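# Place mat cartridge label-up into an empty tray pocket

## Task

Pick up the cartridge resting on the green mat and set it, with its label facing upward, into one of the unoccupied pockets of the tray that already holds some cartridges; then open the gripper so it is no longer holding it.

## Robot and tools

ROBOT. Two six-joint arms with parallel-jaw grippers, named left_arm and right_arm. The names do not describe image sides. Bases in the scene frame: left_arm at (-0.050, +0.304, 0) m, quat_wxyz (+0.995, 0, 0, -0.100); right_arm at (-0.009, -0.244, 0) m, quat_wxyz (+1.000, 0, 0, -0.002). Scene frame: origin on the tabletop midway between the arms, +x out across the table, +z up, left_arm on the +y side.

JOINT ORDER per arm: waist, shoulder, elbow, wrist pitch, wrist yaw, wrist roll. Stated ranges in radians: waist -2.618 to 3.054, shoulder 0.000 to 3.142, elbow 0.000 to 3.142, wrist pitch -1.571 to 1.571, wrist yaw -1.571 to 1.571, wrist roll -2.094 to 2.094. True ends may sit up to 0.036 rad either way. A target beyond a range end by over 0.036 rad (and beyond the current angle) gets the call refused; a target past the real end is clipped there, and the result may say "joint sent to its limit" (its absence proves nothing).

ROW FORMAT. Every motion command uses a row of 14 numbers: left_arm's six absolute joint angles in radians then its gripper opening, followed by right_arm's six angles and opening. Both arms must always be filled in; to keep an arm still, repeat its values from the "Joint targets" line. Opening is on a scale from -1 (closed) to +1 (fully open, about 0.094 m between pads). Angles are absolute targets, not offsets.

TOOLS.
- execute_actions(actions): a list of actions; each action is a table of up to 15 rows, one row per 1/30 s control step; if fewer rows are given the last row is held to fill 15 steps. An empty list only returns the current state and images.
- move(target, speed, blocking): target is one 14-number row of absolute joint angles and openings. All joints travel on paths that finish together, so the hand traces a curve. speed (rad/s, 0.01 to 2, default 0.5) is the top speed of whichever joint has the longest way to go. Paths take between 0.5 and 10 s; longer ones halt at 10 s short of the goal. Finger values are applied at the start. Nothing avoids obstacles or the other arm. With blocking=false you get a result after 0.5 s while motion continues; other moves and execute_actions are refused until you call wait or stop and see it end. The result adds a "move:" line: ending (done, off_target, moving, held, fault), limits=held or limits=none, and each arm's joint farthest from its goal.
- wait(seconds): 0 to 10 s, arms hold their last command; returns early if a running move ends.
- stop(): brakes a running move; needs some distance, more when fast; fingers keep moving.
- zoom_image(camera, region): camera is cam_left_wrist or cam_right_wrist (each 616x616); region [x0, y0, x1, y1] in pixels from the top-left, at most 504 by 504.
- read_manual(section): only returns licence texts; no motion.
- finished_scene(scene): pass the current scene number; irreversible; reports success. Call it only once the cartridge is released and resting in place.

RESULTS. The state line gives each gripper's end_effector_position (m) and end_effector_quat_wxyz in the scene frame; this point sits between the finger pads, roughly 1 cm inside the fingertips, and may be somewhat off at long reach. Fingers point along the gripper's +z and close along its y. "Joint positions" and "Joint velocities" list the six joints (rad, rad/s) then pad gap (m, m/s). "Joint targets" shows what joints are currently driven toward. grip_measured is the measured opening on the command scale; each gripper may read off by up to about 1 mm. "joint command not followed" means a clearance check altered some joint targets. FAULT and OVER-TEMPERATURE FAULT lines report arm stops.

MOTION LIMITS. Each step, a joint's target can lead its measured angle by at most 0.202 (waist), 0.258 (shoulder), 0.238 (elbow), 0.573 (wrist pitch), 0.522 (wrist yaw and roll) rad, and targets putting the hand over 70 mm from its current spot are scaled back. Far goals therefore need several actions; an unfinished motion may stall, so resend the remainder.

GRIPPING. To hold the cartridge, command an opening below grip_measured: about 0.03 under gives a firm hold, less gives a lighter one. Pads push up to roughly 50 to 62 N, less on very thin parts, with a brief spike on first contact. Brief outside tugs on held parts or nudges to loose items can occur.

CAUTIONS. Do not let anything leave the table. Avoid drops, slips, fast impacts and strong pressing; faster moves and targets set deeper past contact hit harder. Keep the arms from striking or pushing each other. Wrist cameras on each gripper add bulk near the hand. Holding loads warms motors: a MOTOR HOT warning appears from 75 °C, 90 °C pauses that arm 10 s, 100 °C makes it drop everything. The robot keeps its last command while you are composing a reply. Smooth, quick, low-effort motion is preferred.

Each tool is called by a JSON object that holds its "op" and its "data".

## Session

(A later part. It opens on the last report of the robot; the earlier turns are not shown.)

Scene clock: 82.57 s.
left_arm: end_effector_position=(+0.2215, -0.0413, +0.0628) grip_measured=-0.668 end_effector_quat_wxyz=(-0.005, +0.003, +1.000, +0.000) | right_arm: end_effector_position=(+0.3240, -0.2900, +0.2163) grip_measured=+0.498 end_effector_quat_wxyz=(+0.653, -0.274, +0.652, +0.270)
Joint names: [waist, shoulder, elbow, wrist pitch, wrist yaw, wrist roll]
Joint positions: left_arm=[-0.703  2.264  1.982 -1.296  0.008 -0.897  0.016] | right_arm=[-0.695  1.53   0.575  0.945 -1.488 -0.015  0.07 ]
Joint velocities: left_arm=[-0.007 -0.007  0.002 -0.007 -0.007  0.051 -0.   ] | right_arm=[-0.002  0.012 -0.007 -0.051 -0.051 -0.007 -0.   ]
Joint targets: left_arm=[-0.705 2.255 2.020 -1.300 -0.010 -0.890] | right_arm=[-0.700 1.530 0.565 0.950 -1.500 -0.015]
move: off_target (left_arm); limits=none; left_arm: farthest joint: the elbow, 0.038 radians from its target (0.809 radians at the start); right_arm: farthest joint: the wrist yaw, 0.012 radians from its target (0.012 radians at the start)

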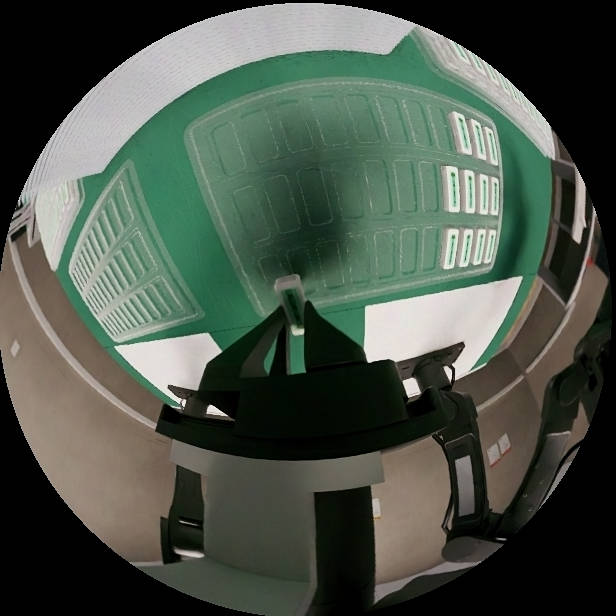

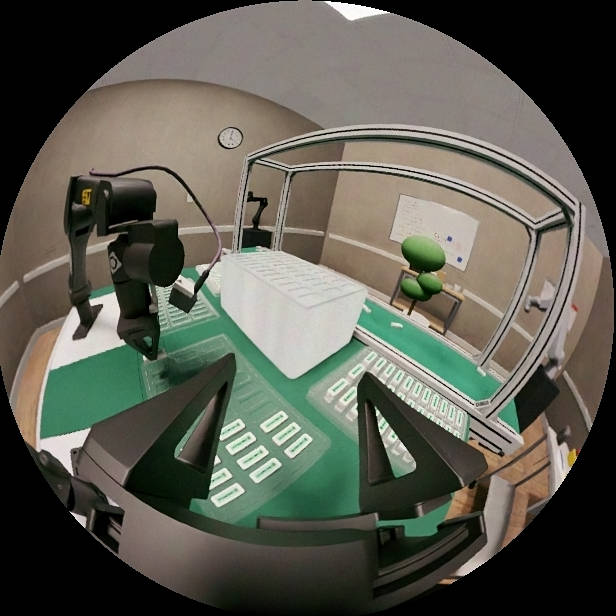

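{"op": "move", "data": {"target": [-0.716,2.291,1.90,-1.162,-0.01,-0.93,-0.70,-0.7,1.53,0.565,0.95,-1.5,-0.015,0.5], "speed": 0.2}}

{"op": "zoom_image", "data": {"camera": "cam_left_wrist", "region": [250, 245, 350, 325]}}

{"op": "zoom_image", "data": {"camera": "cam_right_wrist", "region": [120, 330, 220, 410]}}

Scene clock: 92.57 s.
left_arm: end_effector_position=(+0.2232, -0.0485, +0.0296) grip_measured=-0.668 end_effector_quat_wxyz=(-0.002, -0.006, +1.000, -0.003) | right_arm: end_effector_position=(+0.3240, -0.2900, +0.2163) grip_measured=+0.498 end_effector_quat_wxyz=(+0.653, -0.274, +0.652, +0.270)
Joint names: [waist, shoulder, elbow, wrist pitch, wrist yaw, wrist roll]
Joint positions: left_arm=[-0.71   2.298  1.908 -1.178  0.007 -0.922  0.016] | right_arm=[-0.695  1.53   0.575  0.945 -1.488 -0.015  0.07 ]
Joint velocities: left_arm=[-0.007 -0.007 -0.012 -0.022 -0.007  0.007  0.   ] | right_arm=[ 0.002  0.002  0.002  0.007 -0.022 -0.066 -0.   ]
Joint targets: left_arm=[-0.716 2.291 1.900 -1.162 -0.010 -0.930] | right_arm=[-0.700 1.530 0.565 0.950 -1.500 -0.015]
move: done; limits=none; left_arm: farthest joint: the wrist yaw, 0.017 radians from its target (0.017 radians at the start); right_arm: farthest joint: the wrist yaw, 0.012 radians from its target (0.012 radians at the start)

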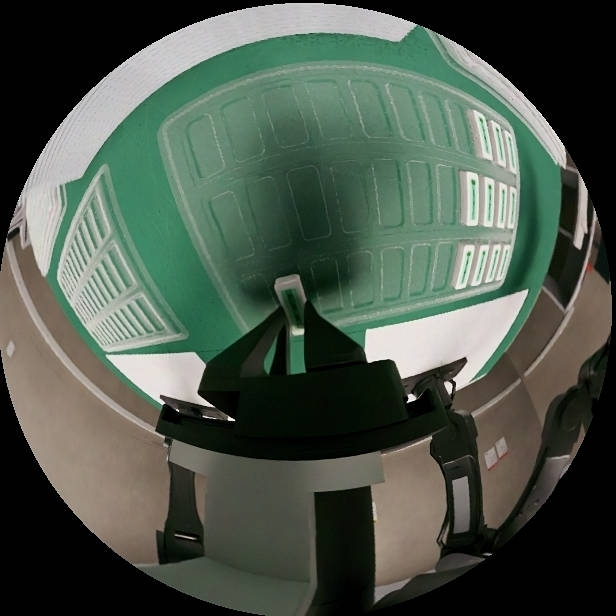

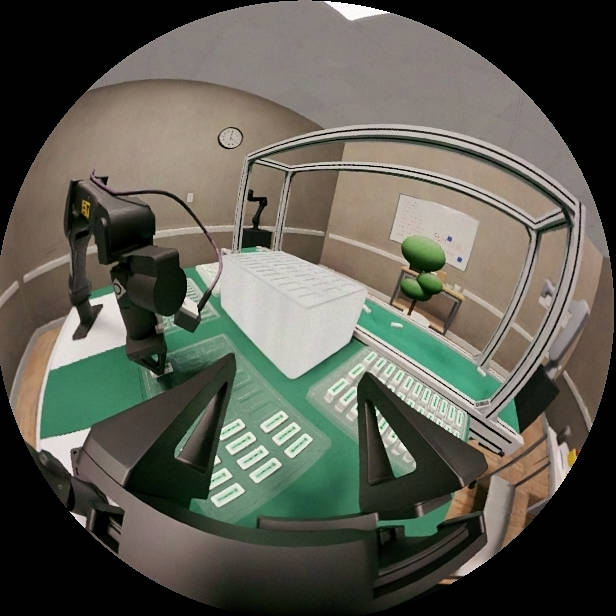

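Region (250, 245, 350, 325) of cam_left_wrist's 616x616 image, scaled by 5.040, with more detail than that image has; it fills the top 403 rows of this view, and the rest is white.

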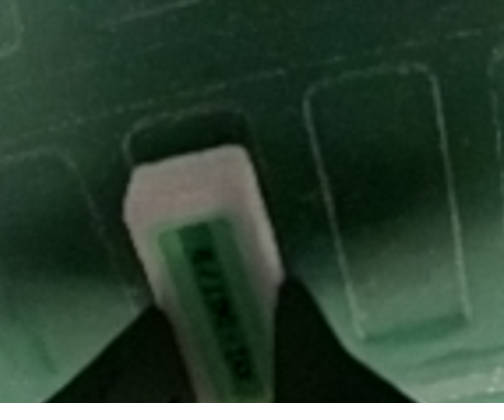

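Region (120, 330, 220, 410) of cam_right_wrist's 616x616 image, scaled by 5.040, with more detail than that image has; it fills the top 403 rows of this view, and the rest is white.

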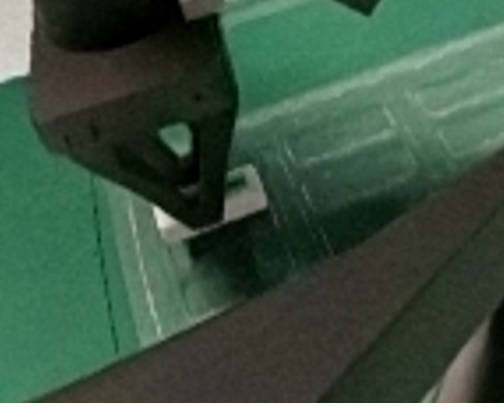

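{"op": "move", "data": {"target": [-0.716,2.313,1.906,-1.156,-0.01,-0.93,-0.70,-0.7,1.53,0.565,0.95,-1.5,-0.015,0.5], "speed": 0.04}}

{"op": "zoom_image", "data": {"camera": "cam_left_wrist", "region": [250, 245, 390, 345]}}

{"op": "zoom_image", "data": {"camera": "cam_right_wrist", "region": [120, 330, 220, 410]}}

Scene clock: 96.87 s.
left_arm: end_effector_position=(+0.2230, -0.0482, +0.0207) grip_measured=-0.668 end_effector_quat_wxyz=(-0.006, -0.006, +1.000, +0.003) | right_arm: end_effector_position=(+0.3239, -0.2899, +0.2163) grip_measured=+0.498 end_effector_quat_wxyz=(+0.653, -0.274, +0.652, +0.270)
Joint names: [waist, shoulder, elbow, wrist pitch, wrist yaw, wrist roll]
Joint positions: left_arm=[-0.71   2.319  1.908 -1.171  0.007 -0.922  0.016] | right_arm=[-0.695  1.53   0.575  0.945 -1.489 -0.015  0.07 ]
Joint velocities: left_arm=[-0.012  0.007 -0.002  0.037 -0.007 -0.037 -0.   ] | right_arm=[-0.002  0.017 -0.002 -0.022 -0.037 -0.007  0.001]
Joint targets: left_arm=[-0.716 2.313 1.906 -1.156 -0.010 -0.930] | right_arm=[-0.700 1.530 0.565 0.950 -1.500 -0.015]
move: done; limits=none; left_arm: farthest joint: the wrist yaw, 0.017 radians from its target (0.017 radians at the start); right_arm: farthest joint: the wrist yaw, 0.011 radians from its target (0.012 radians at the start)

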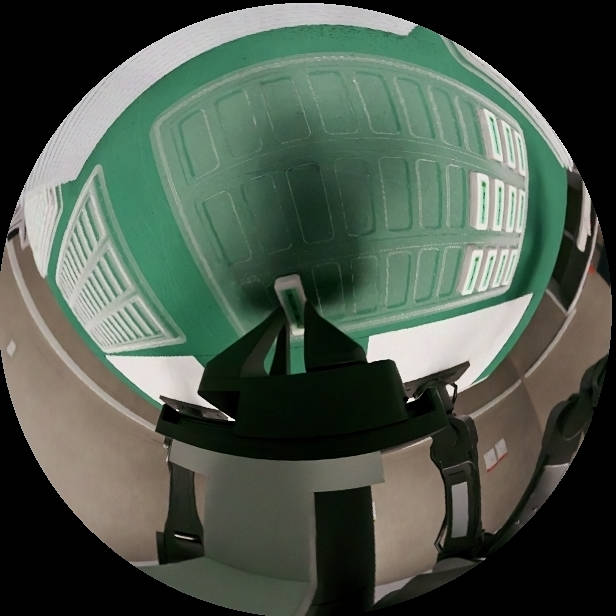

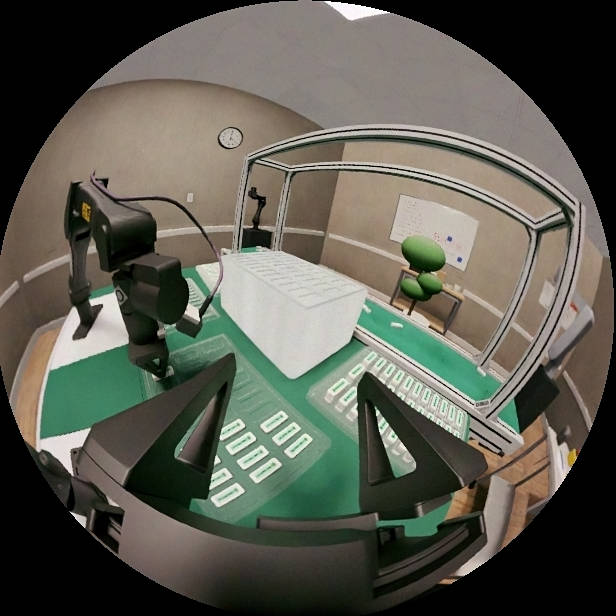

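Region (250, 245, 390, 345) of cam_left_wrist's 616x616 image, scaled by 3.600, with more detail than that image has; it fills the top 360 rows of this view, and the rest is white.

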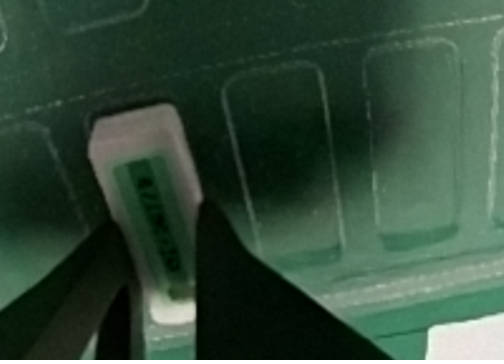

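Region (120, 330, 220, 410) of cam_right_wrist's 616x616 image, scaled by 5.040, with more detail than that image has; it fills the top 403 rows of this view, and the rest is white.

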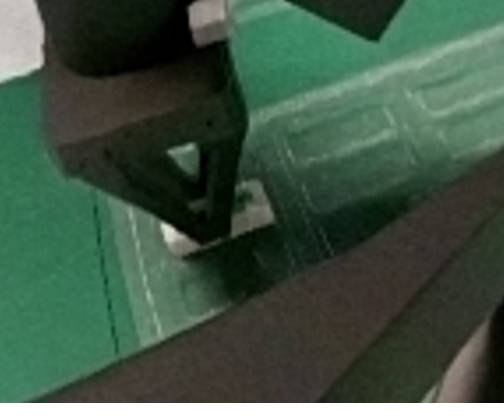

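Matches scene 1's alignment. Down 5 mm more.

{"op": "move", "data": {"target": [-0.716,2.326,1.906,-1.158,-0.01,-0.93,-0.70,-0.7,1.53,0.565,0.95,-1.5,-0.015,0.5], "speed": 0.03}}

{"op": "zoom_image", "data": {"camera": "cam_left_wrist", "region": [250, 245, 390, 345]}}

{"op": "zoom_image", "data": {"camera": "cam_right_wrist", "region": [120, 330, 220, 410]}}

Scene clock: 99.93 s.
left_arm: end_effector_position=(+0.2223, -0.0473, +0.0148) grip_measured=-0.668 end_effector_quat_wxyz=(-0.010, -0.006, +1.000, +0.008) | right_arm: end_effector_position=(+0.3239, -0.2899, +0.2163) grip_measured=+0.498 end_effector_quat_wxyz=(+0.653, -0.274, +0.652, +0.270)
Joint names: [waist, shoulder, elbow, wrist pitch, wrist yaw, wrist roll]
Joint positions: left_arm=[-0.71   2.333  1.908 -1.17   0.007 -0.922  0.016] | right_arm=[-0.695  1.53   0.575  0.945 -1.489 -0.015  0.07 ]
Joint velocities: left_arm=[-0.007 -0.002 -0.007 -0.007  0.007  0.037 -0.   ] | right_arm=[ 0.012  0.012  0.012 -0.037  0.066 -0.007 -0.   ]
Joint targets: left_arm=[-0.716 2.326 1.906 -1.158 -0.010 -0.930] | right_arm=[-0.700 1.530 0.565 0.950 -1.500 -0.015]
move: done; limits=none; left_arm: farthest joint: the wrist yaw, 0.017 radians from its target (0.017 radians at the start); right_arm: farthest joint: the wrist yaw, 0.011 radians from its target (0.011 radians at the start)

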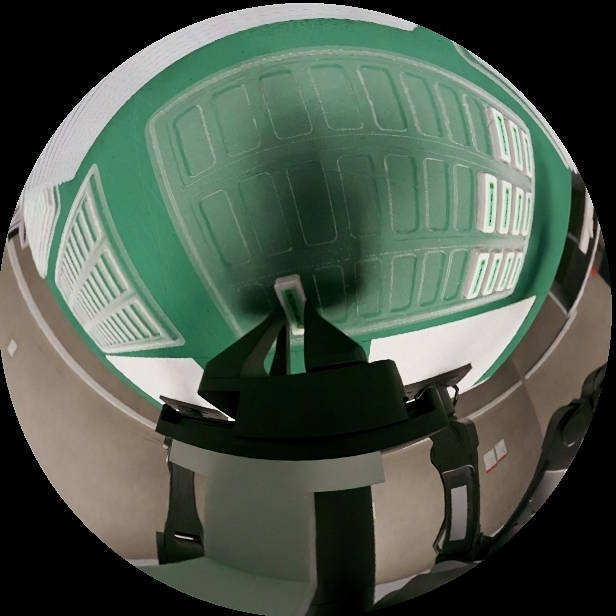

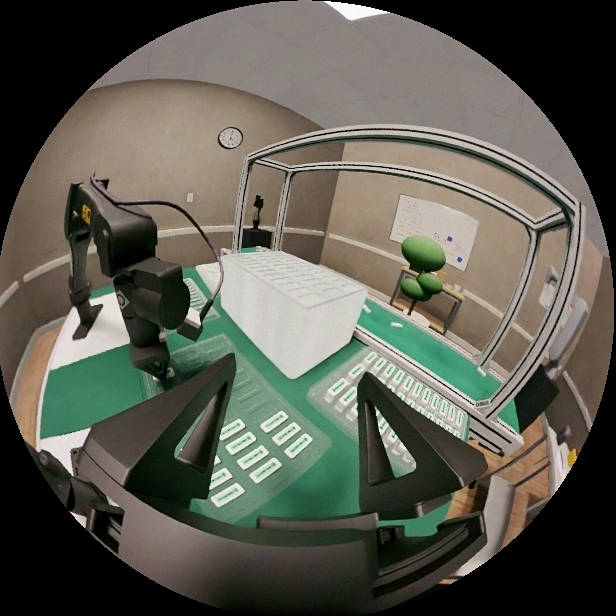

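Region (250, 245, 390, 345) of cam_left_wrist's 616x616 image, scaled by 3.600, with more detail than that image has; it fills the top 360 rows of this view, and the rest is white.

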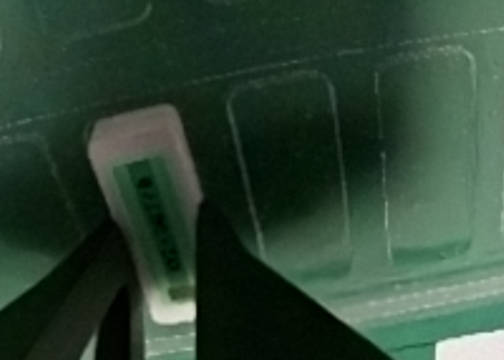

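Region (120, 330, 220, 410) of cam_right_wrist's 616x616 image, scaled by 5.040, with more detail than that image has; it fills the top 403 rows of this view, and the rest is white.

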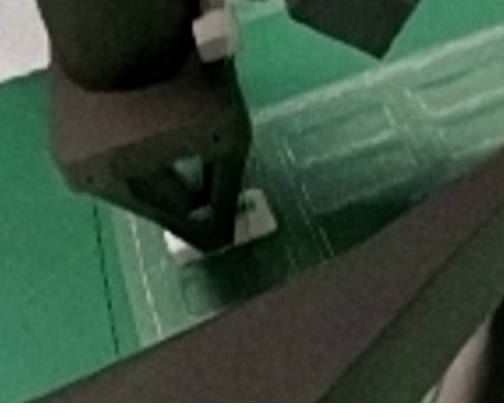

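{"op": "execute_actions", "data": {"actions": [[[-0.716,2.326,1.906,-1.158,-0.01,-0.93,-0.64,-0.7,1.53,0.565,0.95,-1.5,-0.015,0.5],[-0.716,2.326,1.906,-1.158,-0.01,-0.93,-0.58,-0.7,1.53,0.565,0.95,-1.5,-0.015,0.5],[-0.716,2.326,1.906,-1.158,-0.01,-0.93,-0.45,-0.7,1.53,0.565,0.95,-1.5,-0.015,0.5],[-0.716,2.32,1.906,-1.165,-0.01,-0.93,-0.45,-0.7,1.53,0.565,0.95,-1.5,-0.015,0.5],[-0.716,2.31,1.906,-1.17,-0.01,-0.93,-0.45,-0.7,1.53,0.565,0.95,-1.5,-0.015,0.5],[-0.716,2.30,1.906,-1.17,-0.01,-0.93,-0.45,-0.7,1.53,0.565,0.95,-1.5,-0.015,0.5],[-0.716,2.29,1.906,-1.173,-0.01,-0.93,-0.45,-0.7,1.53,0.565,0.95,-1.5,-0.015,0.5],[-0.716,2.28,1.906,-1.176,-0.01,-0.93,-0.45,-0.7,1.53,0.565,0.95,-1.5,-0.015,0.5],[-0.716,2.27,1.906,-1.18,-0.01,-0.93,-0.45,-0.7,1.53,0.565,0.95,-1.5,-0.015,0.5],[-0.716,2.26,1.906,-1.184,-0.01,-0.93,-0.45,-0.7,1.53,0.565,0.95,-1.5,-0.015,0.5],[-0.716,2.25,1.906,-1.188,-0.01,-0.93,-0.45,-0.7,1.53,0.565,0.95,-1.5,-0.015,0.5],[-0.716,2.24,1.906,-1.192,-0.01,-0.93,-0.45,-0.7,1.53,0.565,0.95,-1.5,-0.015,0.5],[-0.716,2.23,1.906,-1.196,-0.01,-0.93,-0.45,-0.7,1.53,0.565,0.95,-1.5,-0.015,0.5],[-0.716,2.22,1.906,-1.2,-0.01,-0.93,-0.45,-0.7,1.53,0.565,0.95,-1.5,-0.015,0.5],[-0.716,2.21,1.906,-1.205,-0.01,-0.93,-0.45,-0.7,1.53,0.565,0.95,-1.5,-0.015,0.5]]]}}

{"op": "wait", "data": {"seconds": 0.3}}

{"op": "zoom_image", "data": {"camera": "cam_left_wrist", "region": [240, 225, 420, 345]}}

{"op": "zoom_image", "data": {"camera": "cam_right_wrist", "region": [120, 330, 220, 410]}}

Scene clock: 108.20 s.
left_arm: end_effector_position=(+0.2235, -0.0474, +0.0382) grip_measured=-0.453 end_effector_quat_wxyz=(+0.003, -0.006, +1.000, -0.006) | right_arm: end_effector_position=(+0.3239, -0.2899, +0.2163) grip_measured=+0.498 end_effector_quat_wxyz=(+0.653, -0.274, +0.652, +0.270)
Joint names: [waist, shoulder, elbow, wrist pitch, wrist yaw, wrist roll]
Joint positions: left_arm=[-0.71   2.278  1.908 -1.187  0.002 -0.923  0.026] | right_arm=[-0.695  1.53   0.575  0.945 -1.489 -0.015  0.07 ]
Joint velocities: left_arm=[-0.007 -0.364  0.007 -0.125  0.037 -0.022 -0.   ] | right_arm=[-0.002 -0.027 -0.022 -0.007 -0.037  0.066 -0.001]
Joint targets: left_arm=[-0.716 2.210 1.906 -1.205 -0.010 -0.930] | right_arm=[-0.700 1.530 0.565 0.950 -1.500 -0.015]

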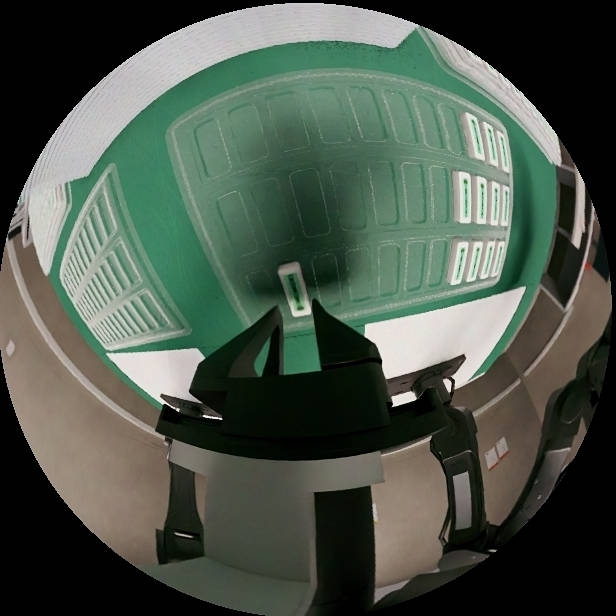

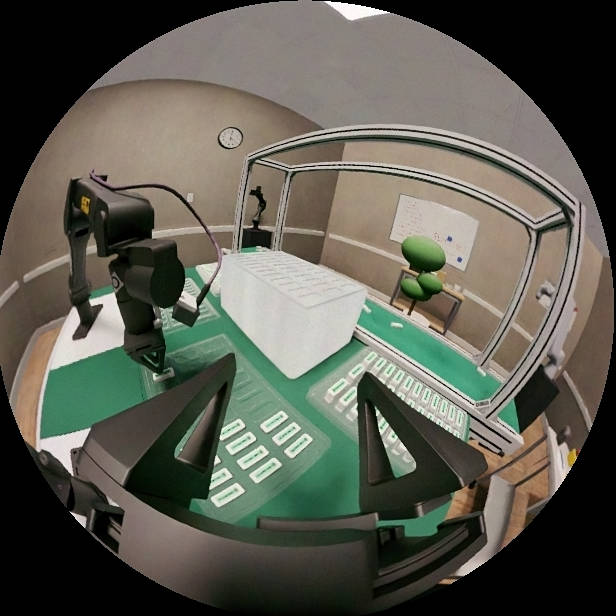

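Scene clock: 108.50 s.
left_arm: end_effector_position=(+0.2235, -0.0475, +0.0566) grip_measured=-0.453 end_effector_quat_wxyz=(+0.013, -0.006, +1.000, -0.018) | right_arm: end_effector_position=(+0.3239, -0.2899, +0.2163) grip_measured=+0.498 end_effector_quat_wxyz=(+0.653, -0.274, +0.652, +0.270)
Joint names: [waist, shoulder, elbow, wrist pitch, wrist yaw, wrist roll]
Joint positions: left_arm=[-0.71   2.235  1.908 -1.199  0.002 -0.923  0.026] | right_arm=[-0.695  1.53   0.575  0.945 -1.489 -0.015  0.07 ]
Joint velocities: left_arm=[ 0.007 -0.017 -0.002 -0.007  0.037 -0.007 -0.001] | right_arm=[-0.002  0.007  0.007 -0.066  0.022  0.022 -0.001]
Joint targets: left_arm=[-0.716 2.210 1.906 -1.205 -0.010 -0.930] | right_arm=[-0.700 1.530 0.565 0.950 -1.500 -0.015]
wait: 0.30 s; no rest

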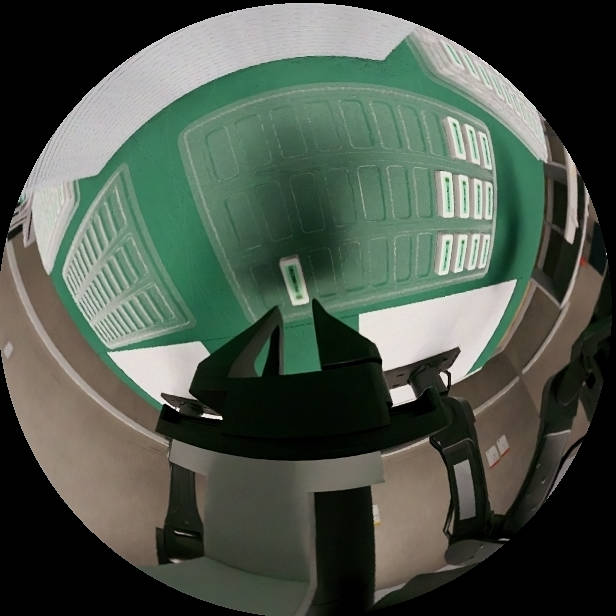

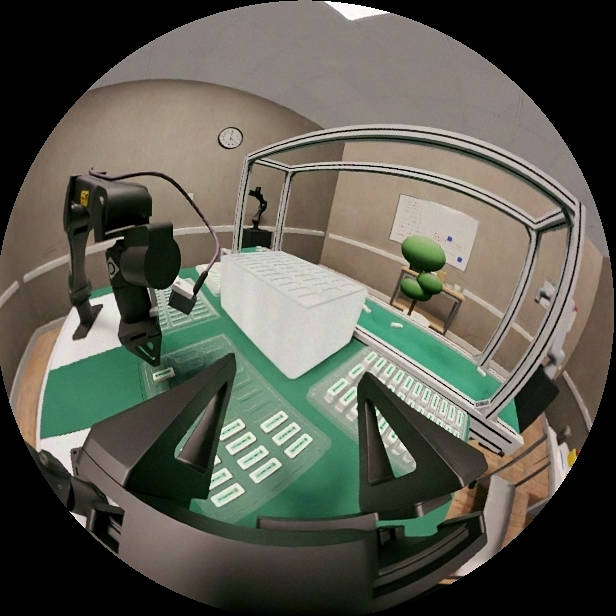

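Region (240, 225, 420, 345) of cam_left_wrist's 616x616 image, scaled by 2.800, with more detail than that image has.

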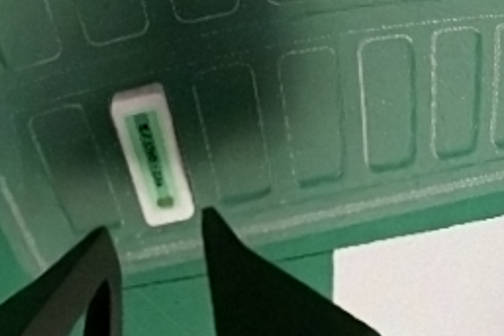

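Region (120, 330, 220, 410) of cam_right_wrist's 616x616 image, scaled by 5.040, with more detail than that image has; it fills the top 403 rows of this view, and the rest is white.

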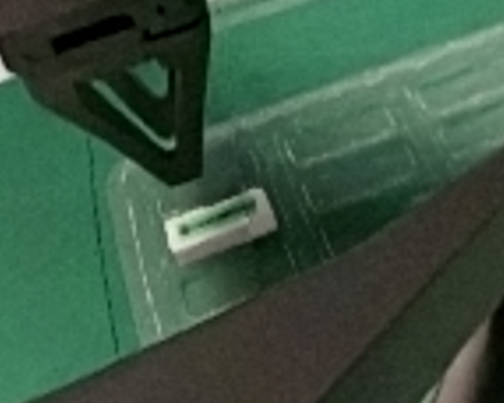

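{"op": "zoom_image", "data": {"camera": "cam_left_wrist", "region": [255, 240, 345, 315]}}

{"op": "zoom_image", "data": {"camera": "cam_right_wrist", "region": [140, 355, 190, 395]}}

Region (255, 240, 345, 315) of cam_left_wrist's 616x616 image, scaled by 5.600, with more detail than that image has.

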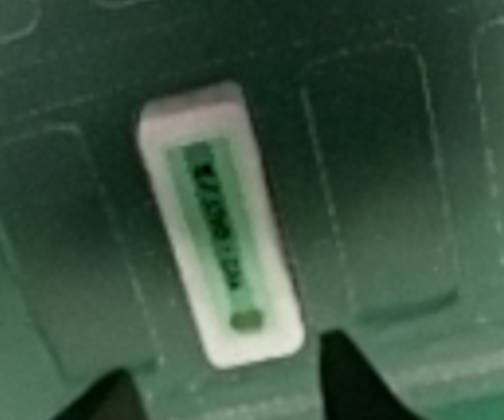

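Region (140, 355, 190, 395) of cam_right_wrist's 616x616 image, scaled by 10.080, with more detail than that image has; it fills the top 403 rows of this view, and the rest is white.

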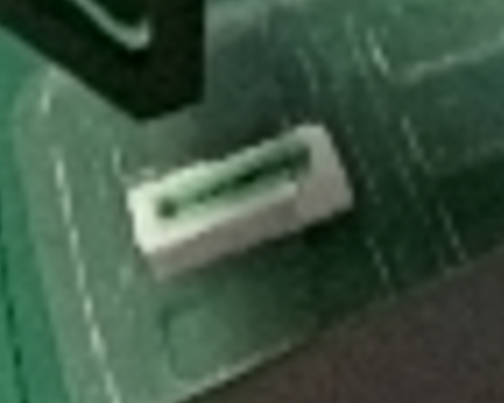

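{"op": "finished_scene", "data": {"scene": 2}}

The scene is finished: the task was done.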